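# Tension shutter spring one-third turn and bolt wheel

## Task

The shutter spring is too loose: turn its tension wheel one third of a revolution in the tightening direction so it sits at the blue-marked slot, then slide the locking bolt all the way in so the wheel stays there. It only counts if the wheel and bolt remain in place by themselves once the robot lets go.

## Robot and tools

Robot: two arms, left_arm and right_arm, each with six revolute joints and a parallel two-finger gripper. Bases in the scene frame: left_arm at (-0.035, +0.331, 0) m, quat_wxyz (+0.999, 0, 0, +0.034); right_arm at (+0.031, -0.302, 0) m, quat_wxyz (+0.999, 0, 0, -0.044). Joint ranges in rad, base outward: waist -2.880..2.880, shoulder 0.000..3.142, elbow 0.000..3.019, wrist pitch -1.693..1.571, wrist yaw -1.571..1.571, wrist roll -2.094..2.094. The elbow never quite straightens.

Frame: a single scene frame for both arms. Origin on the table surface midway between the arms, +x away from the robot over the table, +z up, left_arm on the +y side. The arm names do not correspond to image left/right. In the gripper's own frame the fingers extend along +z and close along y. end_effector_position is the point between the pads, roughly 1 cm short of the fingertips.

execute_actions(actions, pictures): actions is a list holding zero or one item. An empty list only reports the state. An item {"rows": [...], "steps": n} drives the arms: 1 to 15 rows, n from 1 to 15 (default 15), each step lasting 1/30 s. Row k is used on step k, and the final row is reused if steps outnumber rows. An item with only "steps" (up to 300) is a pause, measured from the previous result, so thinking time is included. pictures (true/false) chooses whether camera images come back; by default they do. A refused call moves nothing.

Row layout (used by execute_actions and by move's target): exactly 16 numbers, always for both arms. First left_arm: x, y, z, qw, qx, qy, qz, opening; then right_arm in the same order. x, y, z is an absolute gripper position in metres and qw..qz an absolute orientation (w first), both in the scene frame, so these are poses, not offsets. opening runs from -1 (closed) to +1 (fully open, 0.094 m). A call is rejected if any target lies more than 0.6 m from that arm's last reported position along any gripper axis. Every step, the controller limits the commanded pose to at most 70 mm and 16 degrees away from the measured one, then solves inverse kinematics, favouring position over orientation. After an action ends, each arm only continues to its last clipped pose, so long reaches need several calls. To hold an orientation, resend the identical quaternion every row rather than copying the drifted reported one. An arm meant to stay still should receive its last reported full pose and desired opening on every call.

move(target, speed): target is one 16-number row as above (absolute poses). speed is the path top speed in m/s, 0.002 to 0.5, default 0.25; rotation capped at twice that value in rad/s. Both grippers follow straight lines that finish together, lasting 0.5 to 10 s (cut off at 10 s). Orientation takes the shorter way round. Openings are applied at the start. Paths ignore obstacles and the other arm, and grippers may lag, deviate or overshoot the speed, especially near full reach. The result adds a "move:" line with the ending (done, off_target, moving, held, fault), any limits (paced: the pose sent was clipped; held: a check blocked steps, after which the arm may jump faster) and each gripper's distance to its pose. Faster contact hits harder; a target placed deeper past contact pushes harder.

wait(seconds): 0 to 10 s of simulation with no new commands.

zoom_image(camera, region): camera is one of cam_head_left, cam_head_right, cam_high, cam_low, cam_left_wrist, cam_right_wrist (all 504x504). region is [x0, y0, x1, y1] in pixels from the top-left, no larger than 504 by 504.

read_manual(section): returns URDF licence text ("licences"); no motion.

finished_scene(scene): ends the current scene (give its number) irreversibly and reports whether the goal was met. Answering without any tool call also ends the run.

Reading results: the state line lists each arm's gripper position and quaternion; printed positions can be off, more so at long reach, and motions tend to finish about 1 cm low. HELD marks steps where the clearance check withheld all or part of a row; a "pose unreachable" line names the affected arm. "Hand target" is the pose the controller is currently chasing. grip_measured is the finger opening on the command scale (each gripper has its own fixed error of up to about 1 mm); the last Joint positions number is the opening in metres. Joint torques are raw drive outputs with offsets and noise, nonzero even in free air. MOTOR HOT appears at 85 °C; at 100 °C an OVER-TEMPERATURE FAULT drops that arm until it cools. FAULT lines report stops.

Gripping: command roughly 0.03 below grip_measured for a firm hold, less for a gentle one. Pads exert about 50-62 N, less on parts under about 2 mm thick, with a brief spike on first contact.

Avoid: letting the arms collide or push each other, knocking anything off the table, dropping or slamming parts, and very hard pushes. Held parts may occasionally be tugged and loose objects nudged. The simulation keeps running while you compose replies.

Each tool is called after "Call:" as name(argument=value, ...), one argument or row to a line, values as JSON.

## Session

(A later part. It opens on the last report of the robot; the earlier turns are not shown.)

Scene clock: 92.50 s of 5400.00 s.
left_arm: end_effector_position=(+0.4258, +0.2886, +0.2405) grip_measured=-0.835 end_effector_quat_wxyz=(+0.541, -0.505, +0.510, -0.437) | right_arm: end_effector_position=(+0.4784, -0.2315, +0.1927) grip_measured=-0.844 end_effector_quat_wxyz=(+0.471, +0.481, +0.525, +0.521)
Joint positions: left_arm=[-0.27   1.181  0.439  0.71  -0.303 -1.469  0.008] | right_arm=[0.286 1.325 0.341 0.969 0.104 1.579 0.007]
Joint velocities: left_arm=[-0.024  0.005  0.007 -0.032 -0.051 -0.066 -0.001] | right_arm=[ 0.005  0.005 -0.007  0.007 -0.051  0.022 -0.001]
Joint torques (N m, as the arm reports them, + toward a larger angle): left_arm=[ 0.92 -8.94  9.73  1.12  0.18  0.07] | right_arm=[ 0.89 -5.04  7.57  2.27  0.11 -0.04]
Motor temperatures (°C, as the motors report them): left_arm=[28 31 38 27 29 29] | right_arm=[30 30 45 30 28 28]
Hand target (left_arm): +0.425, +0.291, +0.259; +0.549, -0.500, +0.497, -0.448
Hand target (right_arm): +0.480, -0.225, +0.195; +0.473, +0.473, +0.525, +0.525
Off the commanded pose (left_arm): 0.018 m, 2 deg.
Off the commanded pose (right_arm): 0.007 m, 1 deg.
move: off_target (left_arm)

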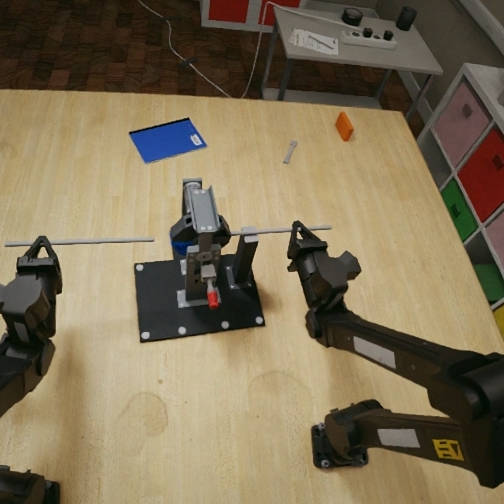

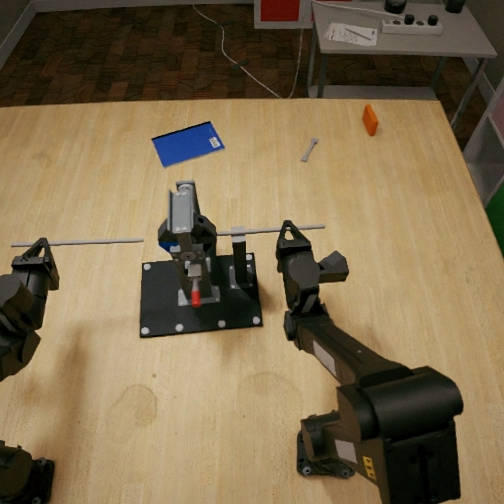

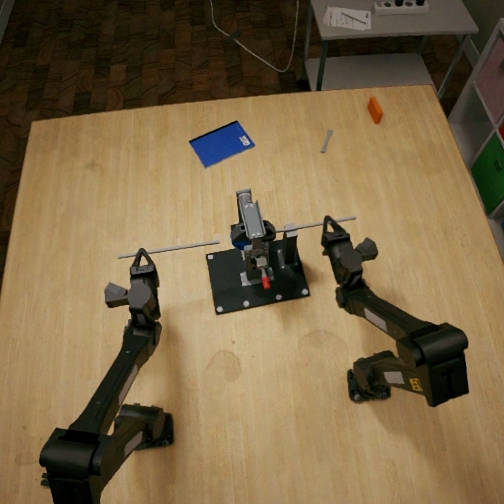

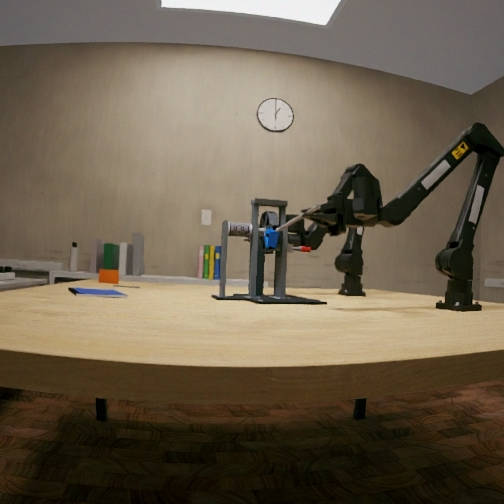

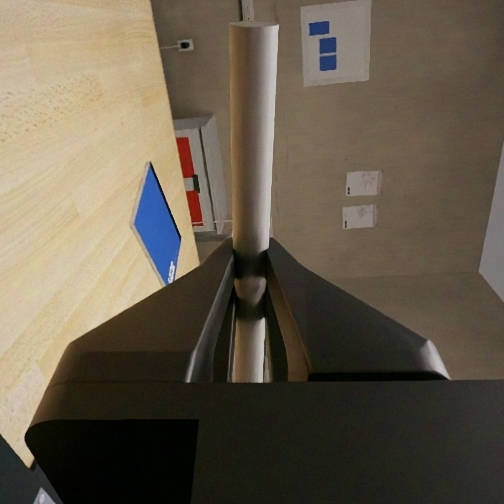

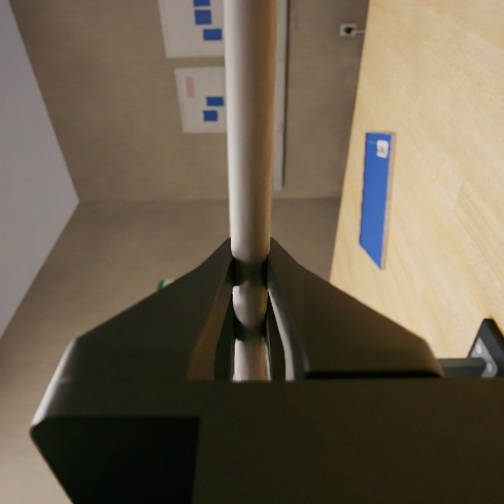

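Call:
move(
  target=[0.5,0.36,0.17,0.27,-0.653,0.653,-0.27,-0.9,0.482,-0.208,0.31,0.558,0.375,0.6,0.436,-0.9],
  speed=0.25,
)

Call:
move(
  target=[0.54,0.37,0.045,0.02,-0.707,0.707,-0.02,-0.9,0.478,-0.15,0.385,0.625,0.266,0.656,0.332,-0.9],
  speed=0.25,
)

Scene clock: 98.10 s of 5400.00 s.
left_arm: end_effector_position=(+0.4808, +0.3574, +0.1418) grip_measured=-0.835 end_effector_quat_wxyz=(-0.253, +0.658, -0.661, +0.258) | right_arm: end_effector_position=(+0.4708, -0.2268, +0.2496) grip_measured=-0.843 end_effector_quat_wxyz=(+0.522, +0.430, +0.607, +0.418)
Joint positions: left_arm=[ 0.001  1.391  0.865 -0.306  0.054 -1.518  0.008] | right_arm=[0.329 1.037 0.438 0.491 0.18  1.311 0.007]
Joint velocities: left_arm=[-0.015  0.005  0.002 -0.007 -0.037 -0.066  0.001] | right_arm=[-0.005 -0.015 -0.007 -0.012  0.022 -0.022 -0.001]
Joint torques (N m, as the arm reports them, + toward a larger angle): left_arm=[  0.95 -10.17  14.91   0.64   0.25   0.04] | right_arm=[ 2.23 -6.78 17.12  1.56 -0.42 -0.73]
Motor temperatures (°C, as the motors report them): left_arm=[28 31 40 27 29 29] | right_arm=[30 30 46 30 28 28]
Hand target (left_arm): +0.502, +0.361, +0.168; -0.269, +0.652, -0.654, +0.273
Hand target (right_arm): +0.480, -0.209, +0.308; +0.559, +0.376, +0.597, +0.436
Off the commanded pose (left_arm): 0.034 m, 3 deg.
Off the commanded pose (right_arm): 0.064 m, 8 deg.
After step 90, 0.63 s passed at rest.
move: off_target (left_arm, right_arm)

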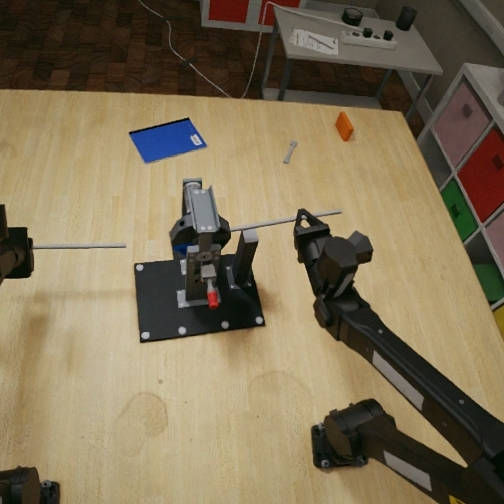

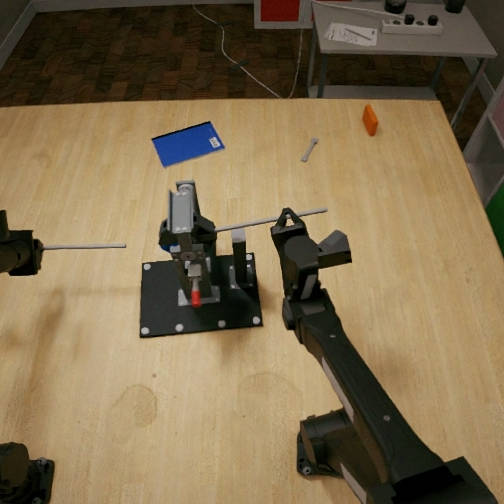

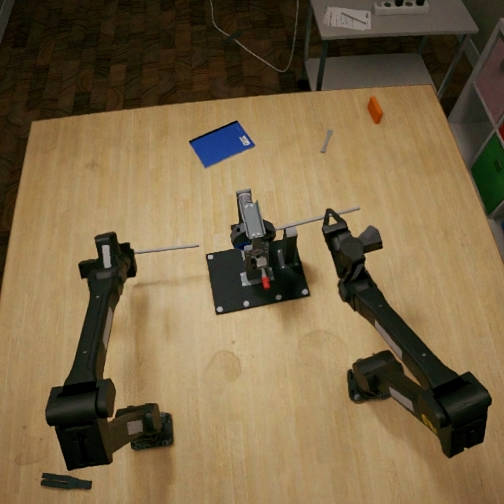

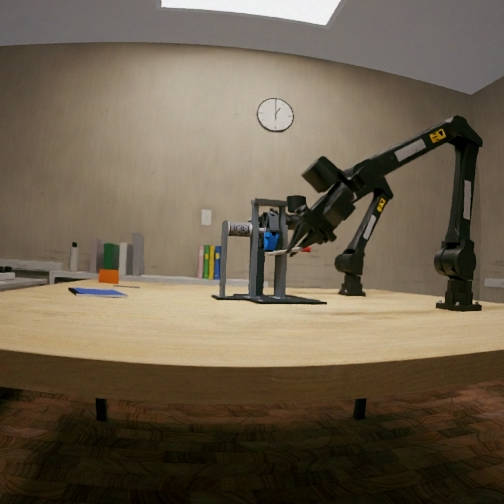

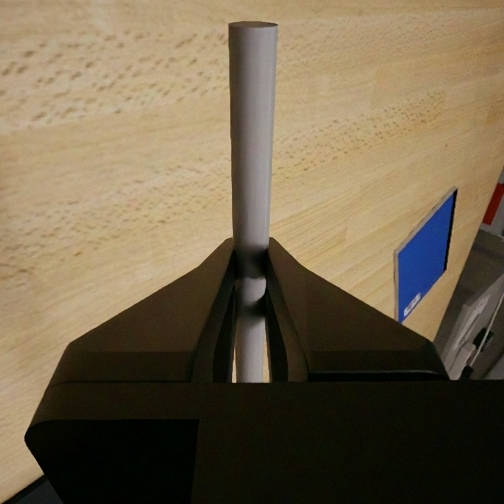

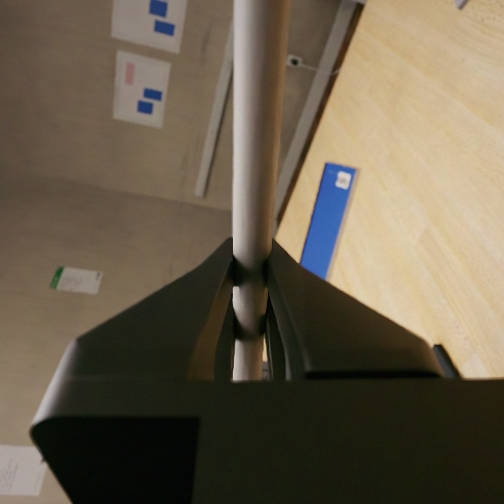

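Scene clock: 99.93 s of 5400.00 s.
left_arm: end_effector_position=(+0.5199, +0.3672, +0.0248) grip_measured=-0.836 end_effector_quat_wxyz=(-0.004, +0.710, -0.704, +0.012) | right_arm: end_effector_position=(+0.4754, -0.1855, +0.3338) grip_measured=-0.839 end_effector_quat_wxyz=(+0.614, +0.306, +0.665, +0.294)
Joint positions: left_arm=[ 0.001  1.933  1.412 -1.027  0.012 -1.51   0.008] | right_arm=[0.487 0.965 0.623 0.263 0.383 0.907 0.008]
Joint velocities: left_arm=[-0.015 -0.005 -0.022  0.002 -0.022 -0.037 -0.001] | right_arm=[-0.005 -0.005 -0.007  0.017  0.037 -0.037 -0.   ]
Joint torques (N m, as the arm reports them, + toward a larger angle): left_arm=[  0.54 -17.74  13.37  -0.74   0.01   0.03] | right_arm=[ 5.2  -4.44 18.35  1.46 -1.05 -0.3 ]
Motor temperatures (°C, as the motors report them): left_arm=[28 31 41 27 29 29] | right_arm=[30 30 47 30 28 28]
Hand target (left_arm): +0.539, +0.369, +0.040; -0.017, +0.707, -0.706, +0.023
Hand target (right_arm): +0.476, -0.152, +0.383; +0.627, +0.264, +0.654, +0.330
Off the commanded pose (left_arm): 0.029 m, 2 deg.
Off the commanded pose (right_arm): 0.062 m, 7 deg.
move: off_target (left_arm, right_arm)

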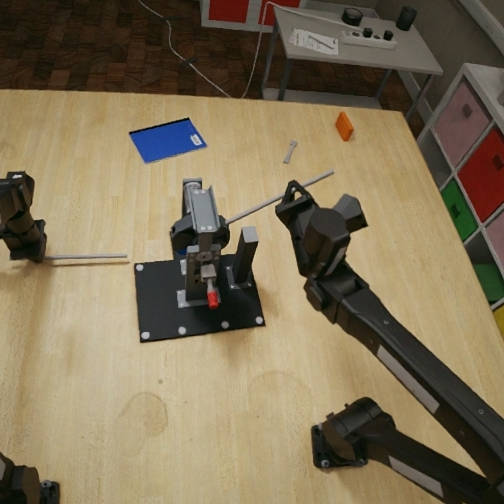

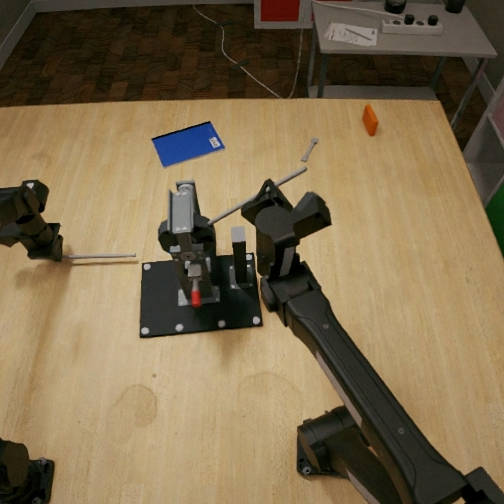

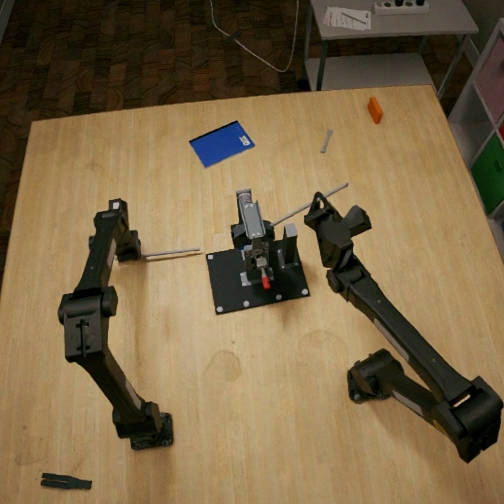

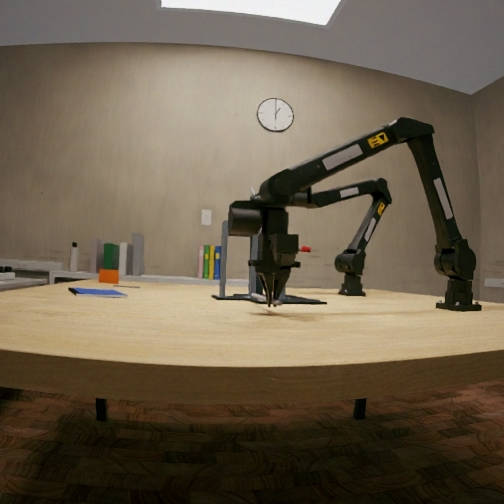

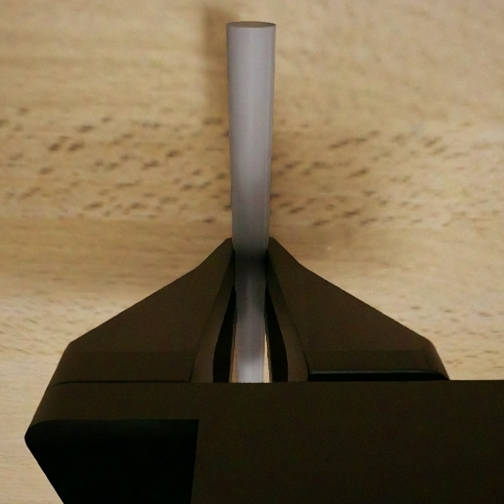

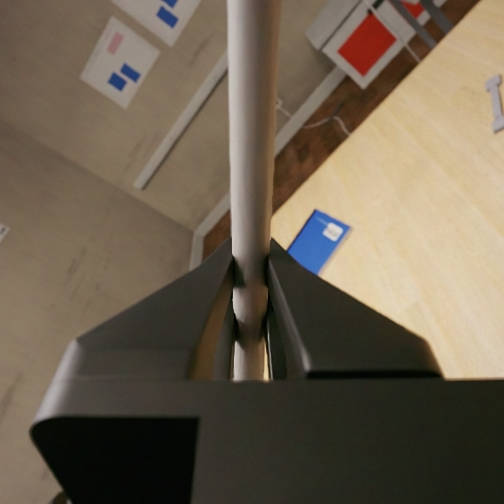

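Call:
move(
  target=[0.525,0.368,0.016,0.01,-0.707,0.707,-0.01,-0.9,0.465,-0.075,0.42,0.687,0.099,0.701,0.171,-0.9],
  speed=0.15,
)

Call:
execute_actions(
  actions=[
    {"rows":[[0.525,0.368,0.016,0.01,-0.707,0.707,-0.01,-0.7,0.465,-0.075,0.42,0.687,0.099,0.701,0.171,-0.9]]},
  ],
  pictures=false,
)

Call:
move(
  target=[0.5,0.36,0.12,0.01,-0.707,0.707,-0.01,-0.7,0.465,-0.075,0.42,0.687,0.099,0.701,0.171,-0.9],
  speed=0.15,
)

Call:
move(
  target=[0.27,0.1,0.24,0.383,-0.055,0.924,0.023,0.3,0.465,-0.075,0.42,0.687,0.099,0.701,0.171,-0.9],
  speed=0.35,
)

Scene clock: 105.93 s of 5400.00 s.
left_arm: end_effector_position=(+0.5183, +0.3688, +0.0223) grip_measured=-0.836 end_effector_quat_wxyz=(-0.007, +0.710, -0.704, +0.008) | right_arm: end_effector_position=(+0.4678, -0.1091, +0.3971) grip_measured=-0.840 end_effector_quat_wxyz=(+0.687, +0.140, +0.697, +0.153)
Joint positions: left_arm=[ 0.001  1.934  1.406 -1.022  0.002 -1.51   0.008] | right_arm=[0.711 1.015 0.782 0.22  0.602 0.423 0.008]
Joint velocities: left_arm=[ 0.005 -0.005  0.007 -0.012 -0.051  0.007  0.001] | right_arm=[-0.015 -0.005 -0.002 -0.002 -0.081 -0.007 -0.001]
Joint torques (N m, as the arm reports them, + toward a larger angle): left_arm=[  0.24 -16.85   9.29   0.39  -0.02   0.02] | right_arm=[ 4.7  -3.68 16.23  0.63 -1.05 -0.38]
Motor temperatures (°C, as the motors report them): left_arm=[28 32 41 27 29 29] | right_arm=[30 30 52 30 28 28]
Hand target (left_arm): +0.525, +0.368, +0.016; -0.010, +0.707, -0.707, +0.010
Hand target (right_arm): +0.464, -0.075, +0.419; +0.690, +0.096, +0.698, +0.169
Off the commanded pose (left_arm): 0.009 m, 1 deg.
Off the commanded pose (right_arm): 0.041 m, 5 deg.
After step 90, 0.93 s passed at rest.
move: off_target (right_arm)

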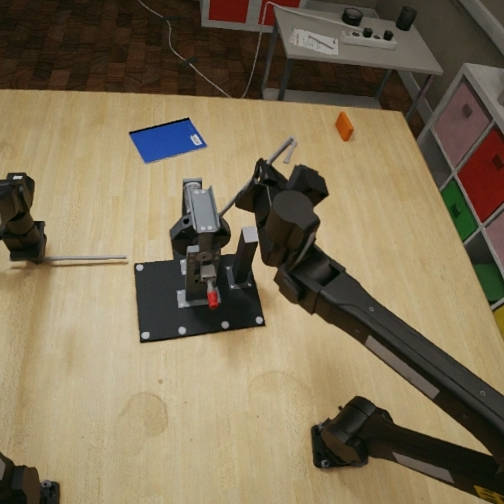

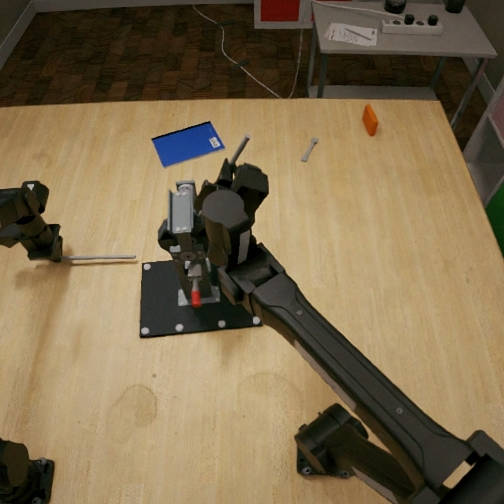

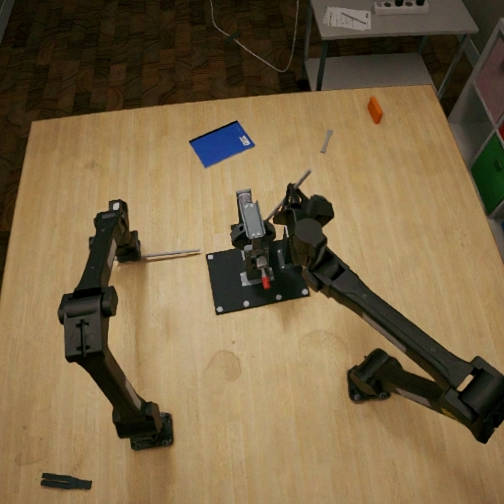

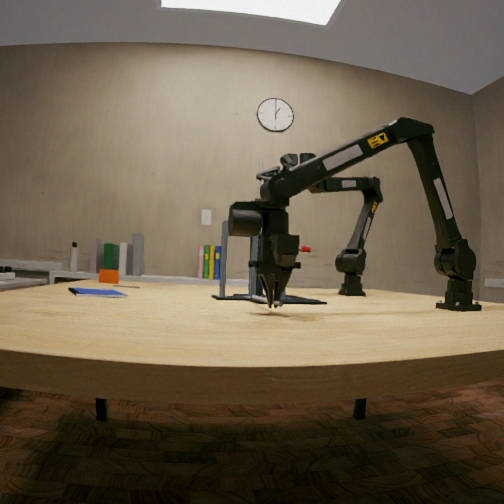

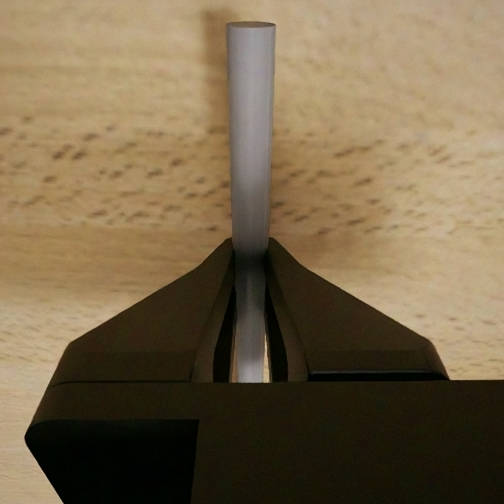

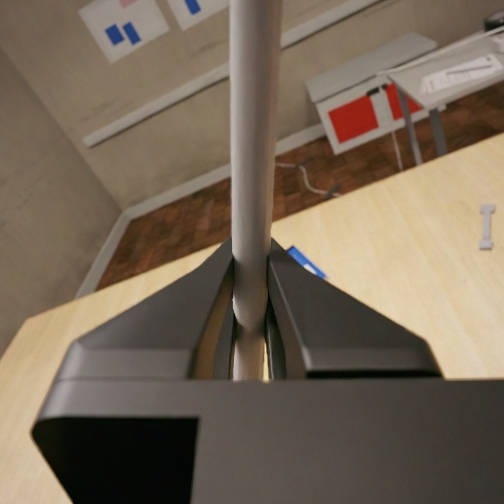

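Scene clock: 106.43 s of 5400.00 s.
left_arm: end_effector_position=(+0.5183, +0.3689, +0.0223) grip_measured=-0.703 end_effector_quat_wxyz=(-0.007, +0.710, -0.704, +0.008) | right_arm: end_effector_position=(+0.4679, -0.1090, +0.3970) grip_measured=-0.840 end_effector_quat_wxyz=(+0.685, +0.139, +0.698, +0.151)
Joint positions: left_arm=[ 0.001  1.934  1.406 -1.022  0.002 -1.51   0.014] | right_arm=[0.711 1.015 0.785 0.213 0.602 0.423 0.008]
Joint velocities: left_arm=[-0.005 -0.005  0.002 -0.017  0.037  0.007 -0.001] | right_arm=[-0.005 -0.005  0.007 -0.012 -0.022 -0.007 -0.001]
Joint torques (N m, as the arm reports them, + toward a larger angle): left_arm=[  0.26 -16.43   9.36   0.38  -0.03   0.01] | right_arm=[ 4.38 -4.1  16.03  0.54 -1.09 -0.3 ]
Motor temperatures (°C, as the motors report them): left_arm=[28 32 41 27 29 29] | right_arm=[30 30 52 30 28 28]
Hand target (left_arm): +0.525, +0.368, +0.016; -0.010, +0.707, -0.707, +0.010
Hand target (right_arm): +0.463, -0.076, +0.419; +0.688, +0.099, +0.699, +0.171
Off the commanded pose (left_arm): 0.009 m, 1 deg.
Off the commanded pose (right_arm): 0.041 m, 5 deg.
Steps of this call (steps 1 to 15: all 15 steps of this action). Readings (end_effector_position):
1: left_arm (+0.5183, +0.3689, +0.0223) | right_arm (+0.4678, -0.1091, +0.3970)
2: left_arm (+0.5183, +0.3689, +0.0223) | right_arm (+0.4678, -0.1091, +0.3968)
4: left_arm (+0.5183, +0.3689, +0.0223) | right_arm (+0.4679, -0.1091, +0.3970)
8: left_arm (+0.5183, +0.3689, +0.0223) | right_arm (+0.4679, -0.1090, +0.3970)
15: the state above

Scene clock: 107.73 s of 5400.00 s.
left_arm: end_effector_position=(+0.4850, +0.3640, +0.0956) grip_measured=-0.703 end_effector_quat_wxyz=(+0.008, +0.708, -0.706, -0.006) | right_arm: end_effector_position=(+0.4683, -0.1116, +0.3960) grip_measured=-0.840 end_effector_quat_wxyz=(+0.685, +0.146, +0.697, +0.152)
Joint positions: left_arm=[-0.004  1.796  1.412 -1.208  0.002 -1.51   0.014] | right_arm=[0.708 1.015 0.783 0.213 0.608 0.436 0.008]
Joint velocities: left_arm=[-0.024 -0.024  0.012 -0.007 -0.051  0.007 -0.001] | right_arm=[-0.024 -0.005 -0.002 -0.007 -0.037 -0.051  0.   ]
Joint torques (N m, as the arm reports them, + toward a larger angle): left_arm=[ -0.03 -18.33  12.84  -0.79  -0.01  -0.09] | right_arm=[ 4.71 -4.21 16.08  0.56 -1.28 -0.41]
Motor temperatures (°C, as the motors report them): left_arm=[28 32 41 27 29 29] | right_arm=[30 30 53 30 28 28]
Hand target (left_arm): +0.499, +0.360, +0.121; -0.010, +0.707, -0.707, +0.010
Hand target (right_arm): +0.463, -0.077, +0.419; +0.688, +0.099, +0.698, +0.171
Off the commanded pose (left_arm): 0.029 m, 3 deg.
Off the commanded pose (right_arm): 0.044 m, 6 deg.
move: off_target (left_arm, right_arm)

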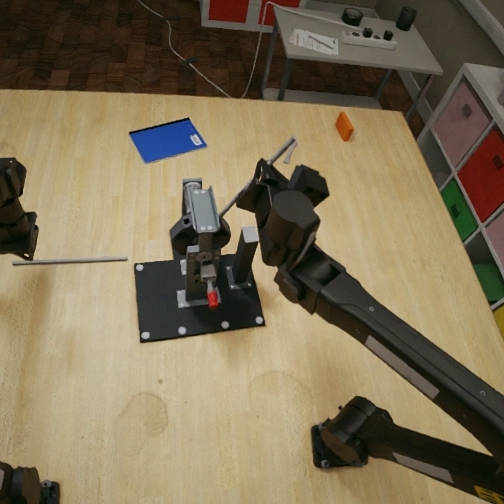

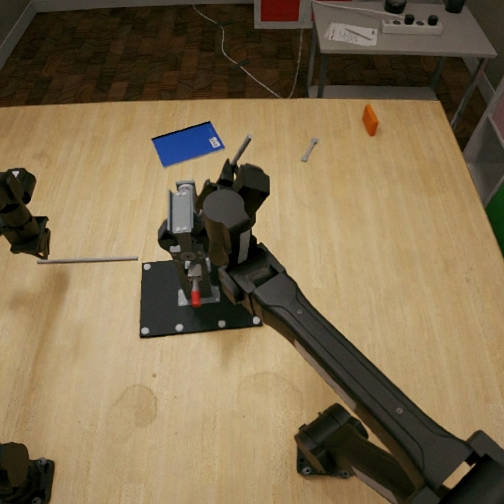

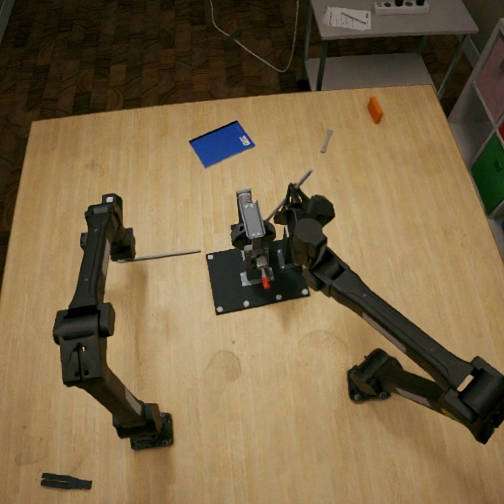

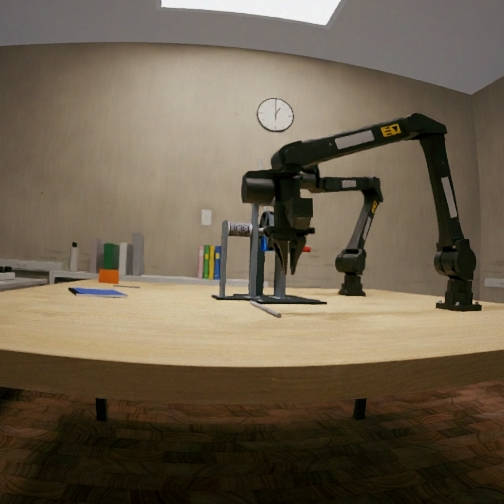

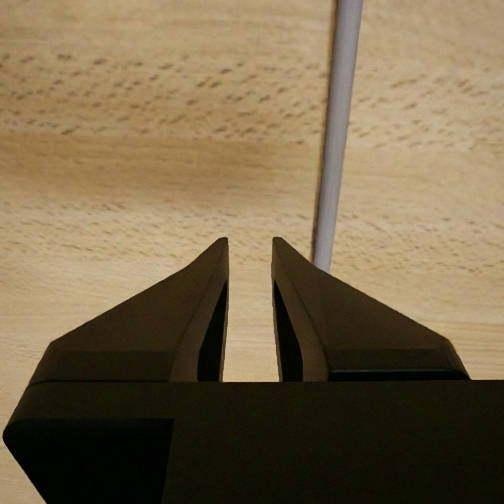

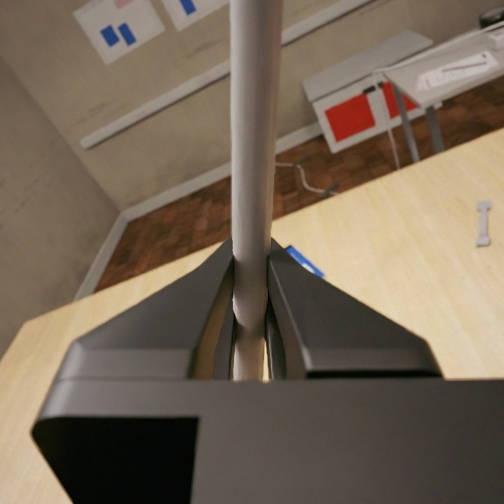

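Scene clock: 110.53 s of 5400.00 s.
left_arm: end_effector_position=(+0.2597, +0.0969, +0.2363) grip_measured=+0.297 end_effector_quat_wxyz=(+0.365, -0.054, +0.929, +0.036) | right_arm: end_effector_position=(+0.4680, -0.1118, +0.3959) grip_measured=-0.840 end_effector_quat_wxyz=(+0.685, +0.146, +0.697, +0.152)
Joint positions: left_arm=[-1.02   1.086  0.909 -0.999 -0.657 -0.932  0.061] | right_arm=[0.708 1.014 0.782 0.213 0.608 0.436 0.008]
Joint velocities: left_arm=[-0.015 -0.005 -0.002 -0.002  0.007  0.022  0.001] | right_arm=[ 0.005  0.005 -0.017  0.007  0.007 -0.007  0.   ]
Joint torques (N m, as the arm reports them, + toward a larger angle): left_arm=[ 0.59 -8.07 10.22  1.25 -0.48  0.03] | right_arm=[ 4.7  -4.07 16.15  0.57 -1.28 -0.41]
Motor temperatures (°C, as the motors report them): left_arm=[28 32 41 27 29 29] | right_arm=[30 30 53 30 29 28]
Hand target (left_arm): +0.261, +0.096, +0.245; +0.376, -0.055, +0.925, +0.023
Hand target (right_arm): +0.463, -0.077, +0.419; +0.688, +0.099, +0.698, +0.171
Off the commanded pose (left_arm): 0.011 m, 3 deg.
Off the commanded pose (right_arm): 0.044 m, 6 deg.
move: off_target (left_arm, right_arm)

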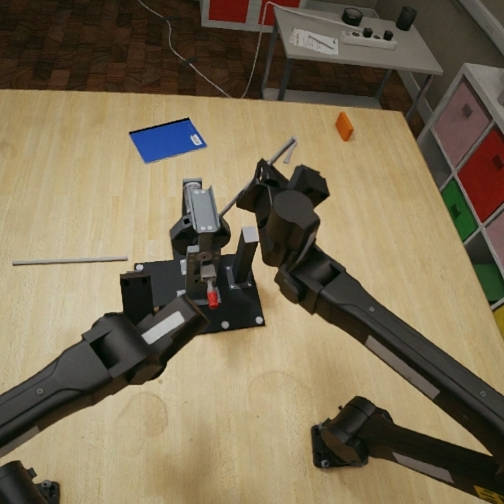

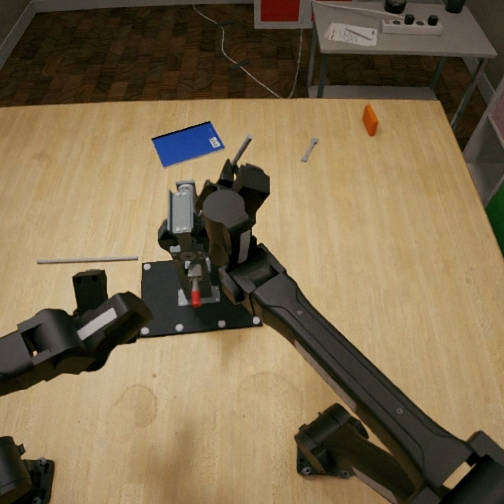

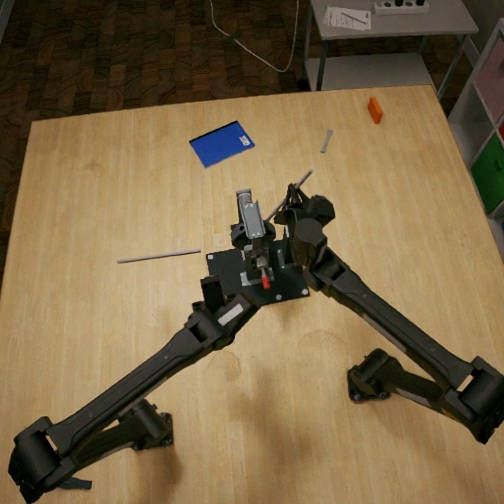

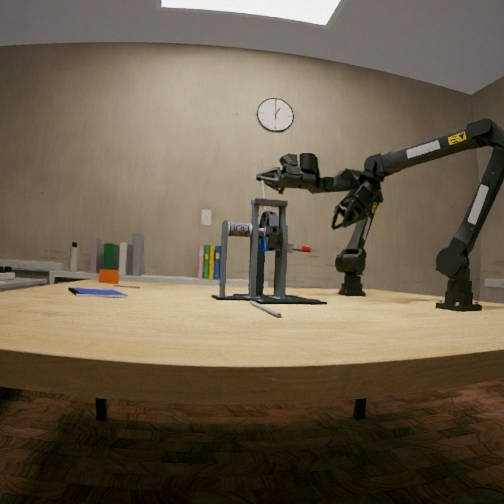

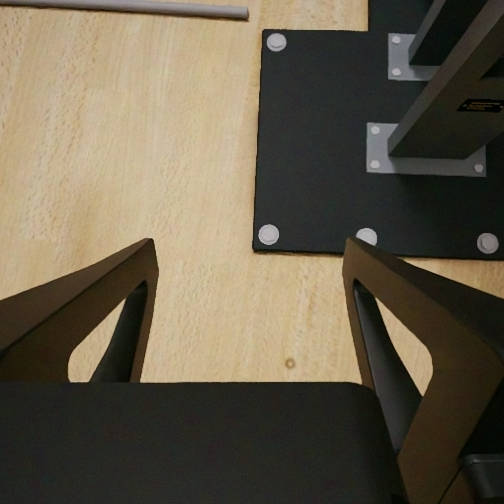

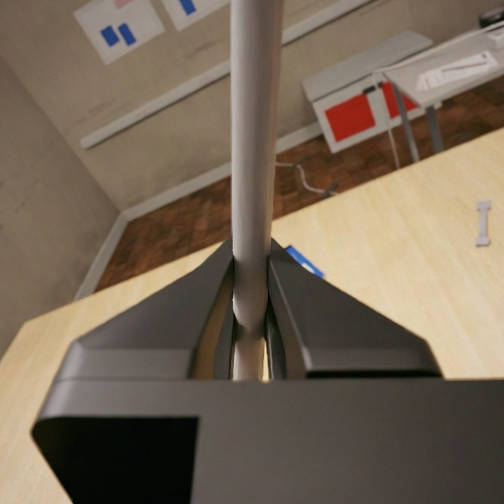

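Approach low, from behind the knob, to stay clear of the right arm.

Call:
move(
  target=[0.265,-0.045,0.175,0.383,-0.055,0.924,0.023,0.3,0.465,-0.075,0.42,0.687,0.099,0.701,0.171,-0.9],
  speed=0.12,
)

Call:
move(
  target=[0.325,-0.045,0.175,0.383,-0.055,0.924,0.023,0.3,0.465,-0.075,0.42,0.687,0.099,0.701,0.171,-0.9],
  speed=0.06,
)

Scene clock: 117.07 s of 5400.00 s.
left_arm: end_effector_position=(+0.2533, -0.0237, +0.1570) grip_measured=+0.297 end_effector_quat_wxyz=(+0.370, -0.043, +0.927, +0.048) | right_arm: end_effector_position=(+0.4680, -0.1118, +0.3959) grip_measured=-0.840 end_effector_quat_wxyz=(+0.685, +0.146, +0.697, +0.152)
Joint positions: left_arm=[-1.209  1.466  1.03  -0.899 -0.734 -1.143  0.061] | right_arm=[0.708 1.014 0.782 0.213 0.608 0.437 0.008]
Joint velocities: left_arm=[-0.015 -0.005  0.012 -0.012 -0.051 -0.022 -0.001] | right_arm=[ 0.005 -0.005 -0.012 -0.007 -0.037  0.022 -0.001]
Joint torques (N m, as the arm reports them, + toward a larger angle): left_arm=[  0.35 -10.36  13.7    0.81  -0.56  -0.13] | right_arm=[ 4.67 -4.03 16.16  0.58 -1.27 -0.41]
Motor temperatures (°C, as the motors report them): left_arm=[28 32 42 27 30 29] | right_arm=[30 30 55 30 29 28]
Hand target (left_arm): +0.261, -0.045, +0.173; +0.381, -0.055, +0.923, +0.023
Hand target (right_arm): +0.463, -0.077, +0.419; +0.688, +0.099, +0.698, +0.171
Off the commanded pose (left_arm): 0.030 m, 4 deg.
Off the commanded pose (right_arm): 0.044 m, 6 deg.
After step 90, 1.87 s passed at rest.
move: off_target (left_arm, right_arm)

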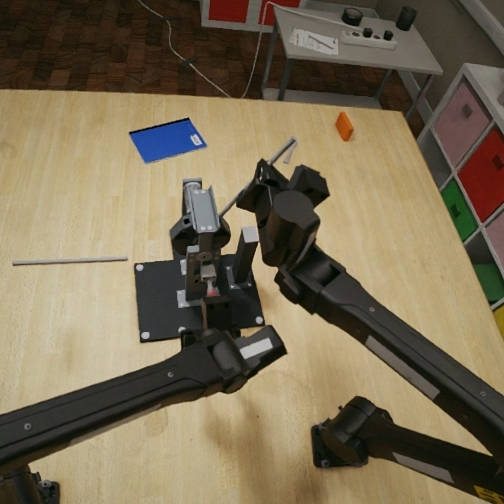

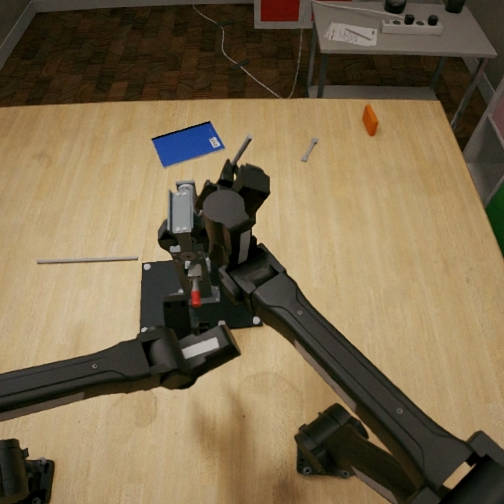

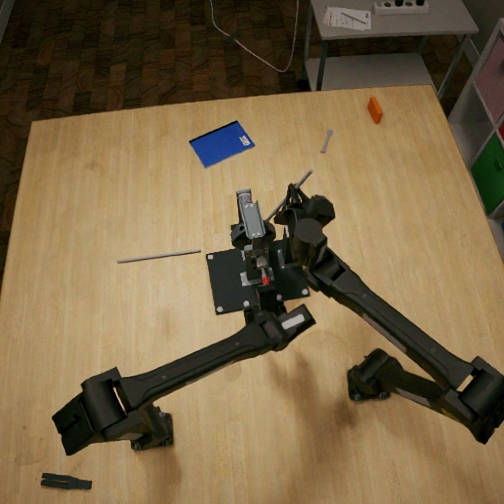

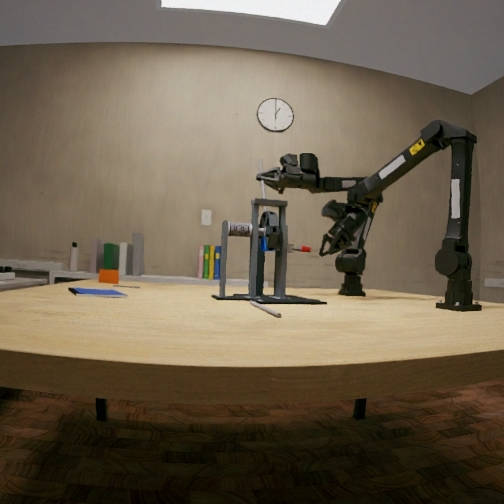

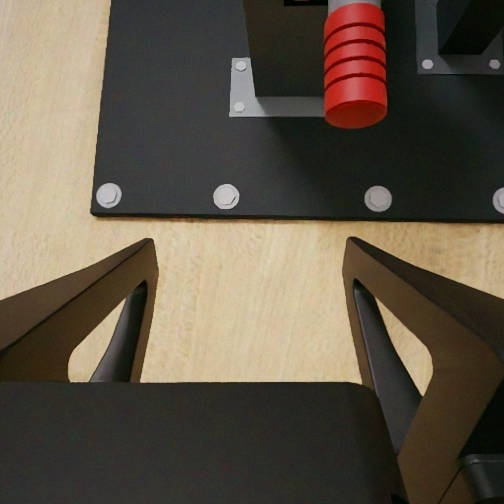

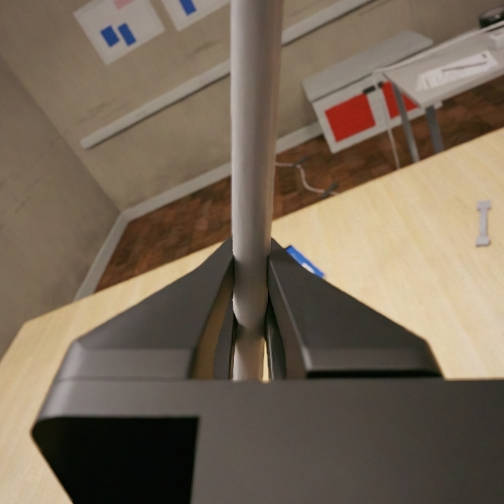

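Scene clock: 118.77 s of 5400.00 s.
left_arm: end_effector_position=(+0.3118, -0.0278, +0.1638) grip_measured=+0.297 end_effector_quat_wxyz=(+0.373, -0.050, +0.926, +0.037) | right_arm: end_effector_position=(+0.4678, -0.1117, +0.3958) grip_measured=-0.840 end_effector_quat_wxyz=(+0.685, +0.146, +0.697, +0.152)
Joint positions: left_arm=[-1.092  1.511  1.091 -0.796 -0.698 -1.002  0.061] | right_arm=[0.709 1.013 0.781 0.213 0.608 0.437 0.008]
Joint velocities: left_arm=[-0.015 -0.015  0.022 -0.002  0.037  0.066 -0.001] | right_arm=[-0.015 -0.005  0.002  0.002  0.037 -0.051  0.001]
Joint torques (N m, as the arm reports them, + toward a larger angle): left_arm=[  0.85 -10.62  13.77   1.1   -0.48   0.03] | right_arm=[ 4.66 -4.21 16.19  0.59 -1.28 -0.42]
Motor temperatures (°C, as the motors report them): left_arm=[28 32 42 27 30 29] | right_arm=[30 30 55 30 29 28]
Hand target (left_arm): +0.325, -0.045, +0.175; +0.384, -0.055, +0.922, +0.023
Hand target (right_arm): +0.463, -0.077, +0.419; +0.688, +0.099, +0.698, +0.171
Off the commanded pose (left_arm): 0.024 m, 2 deg.
Off the commanded pose (right_arm): 0.044 m, 6 deg.
move: off_target (left_arm, right_arm)

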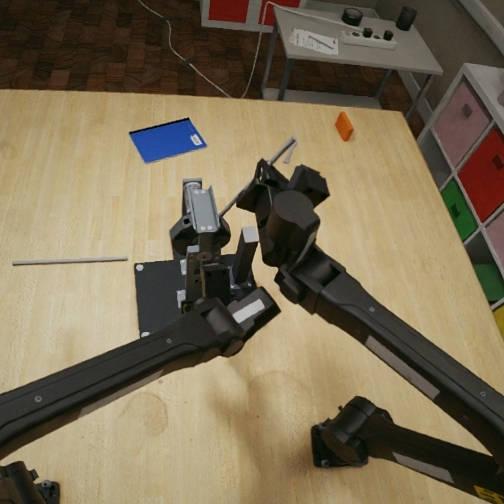

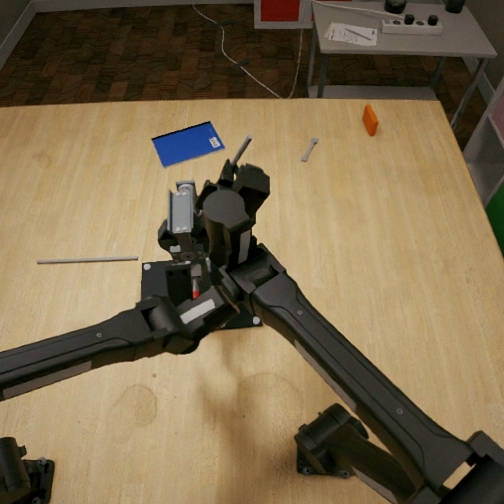

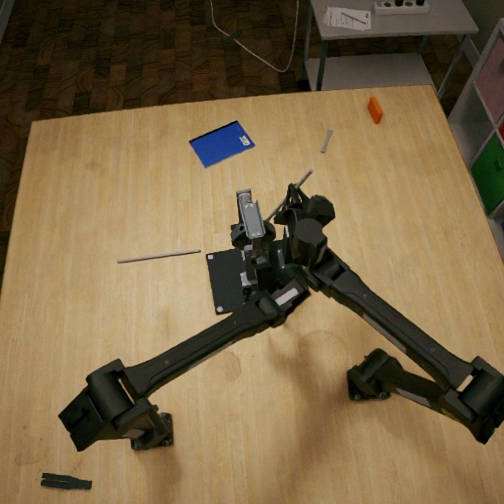

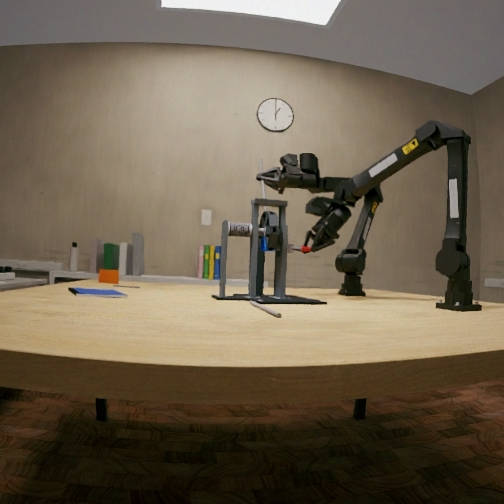

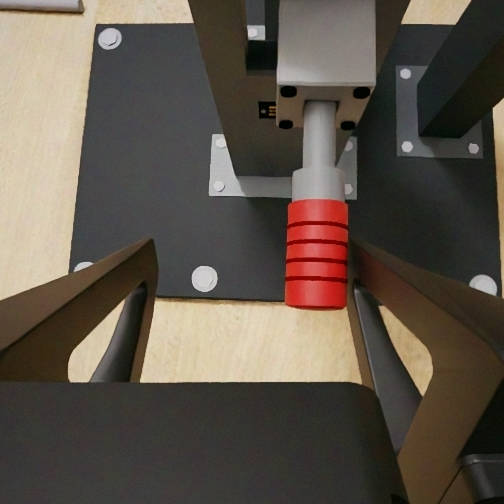

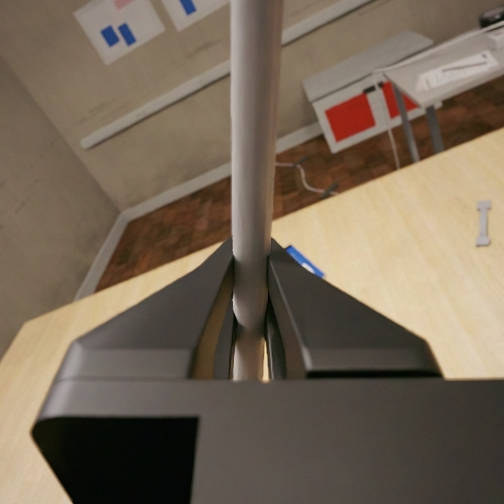

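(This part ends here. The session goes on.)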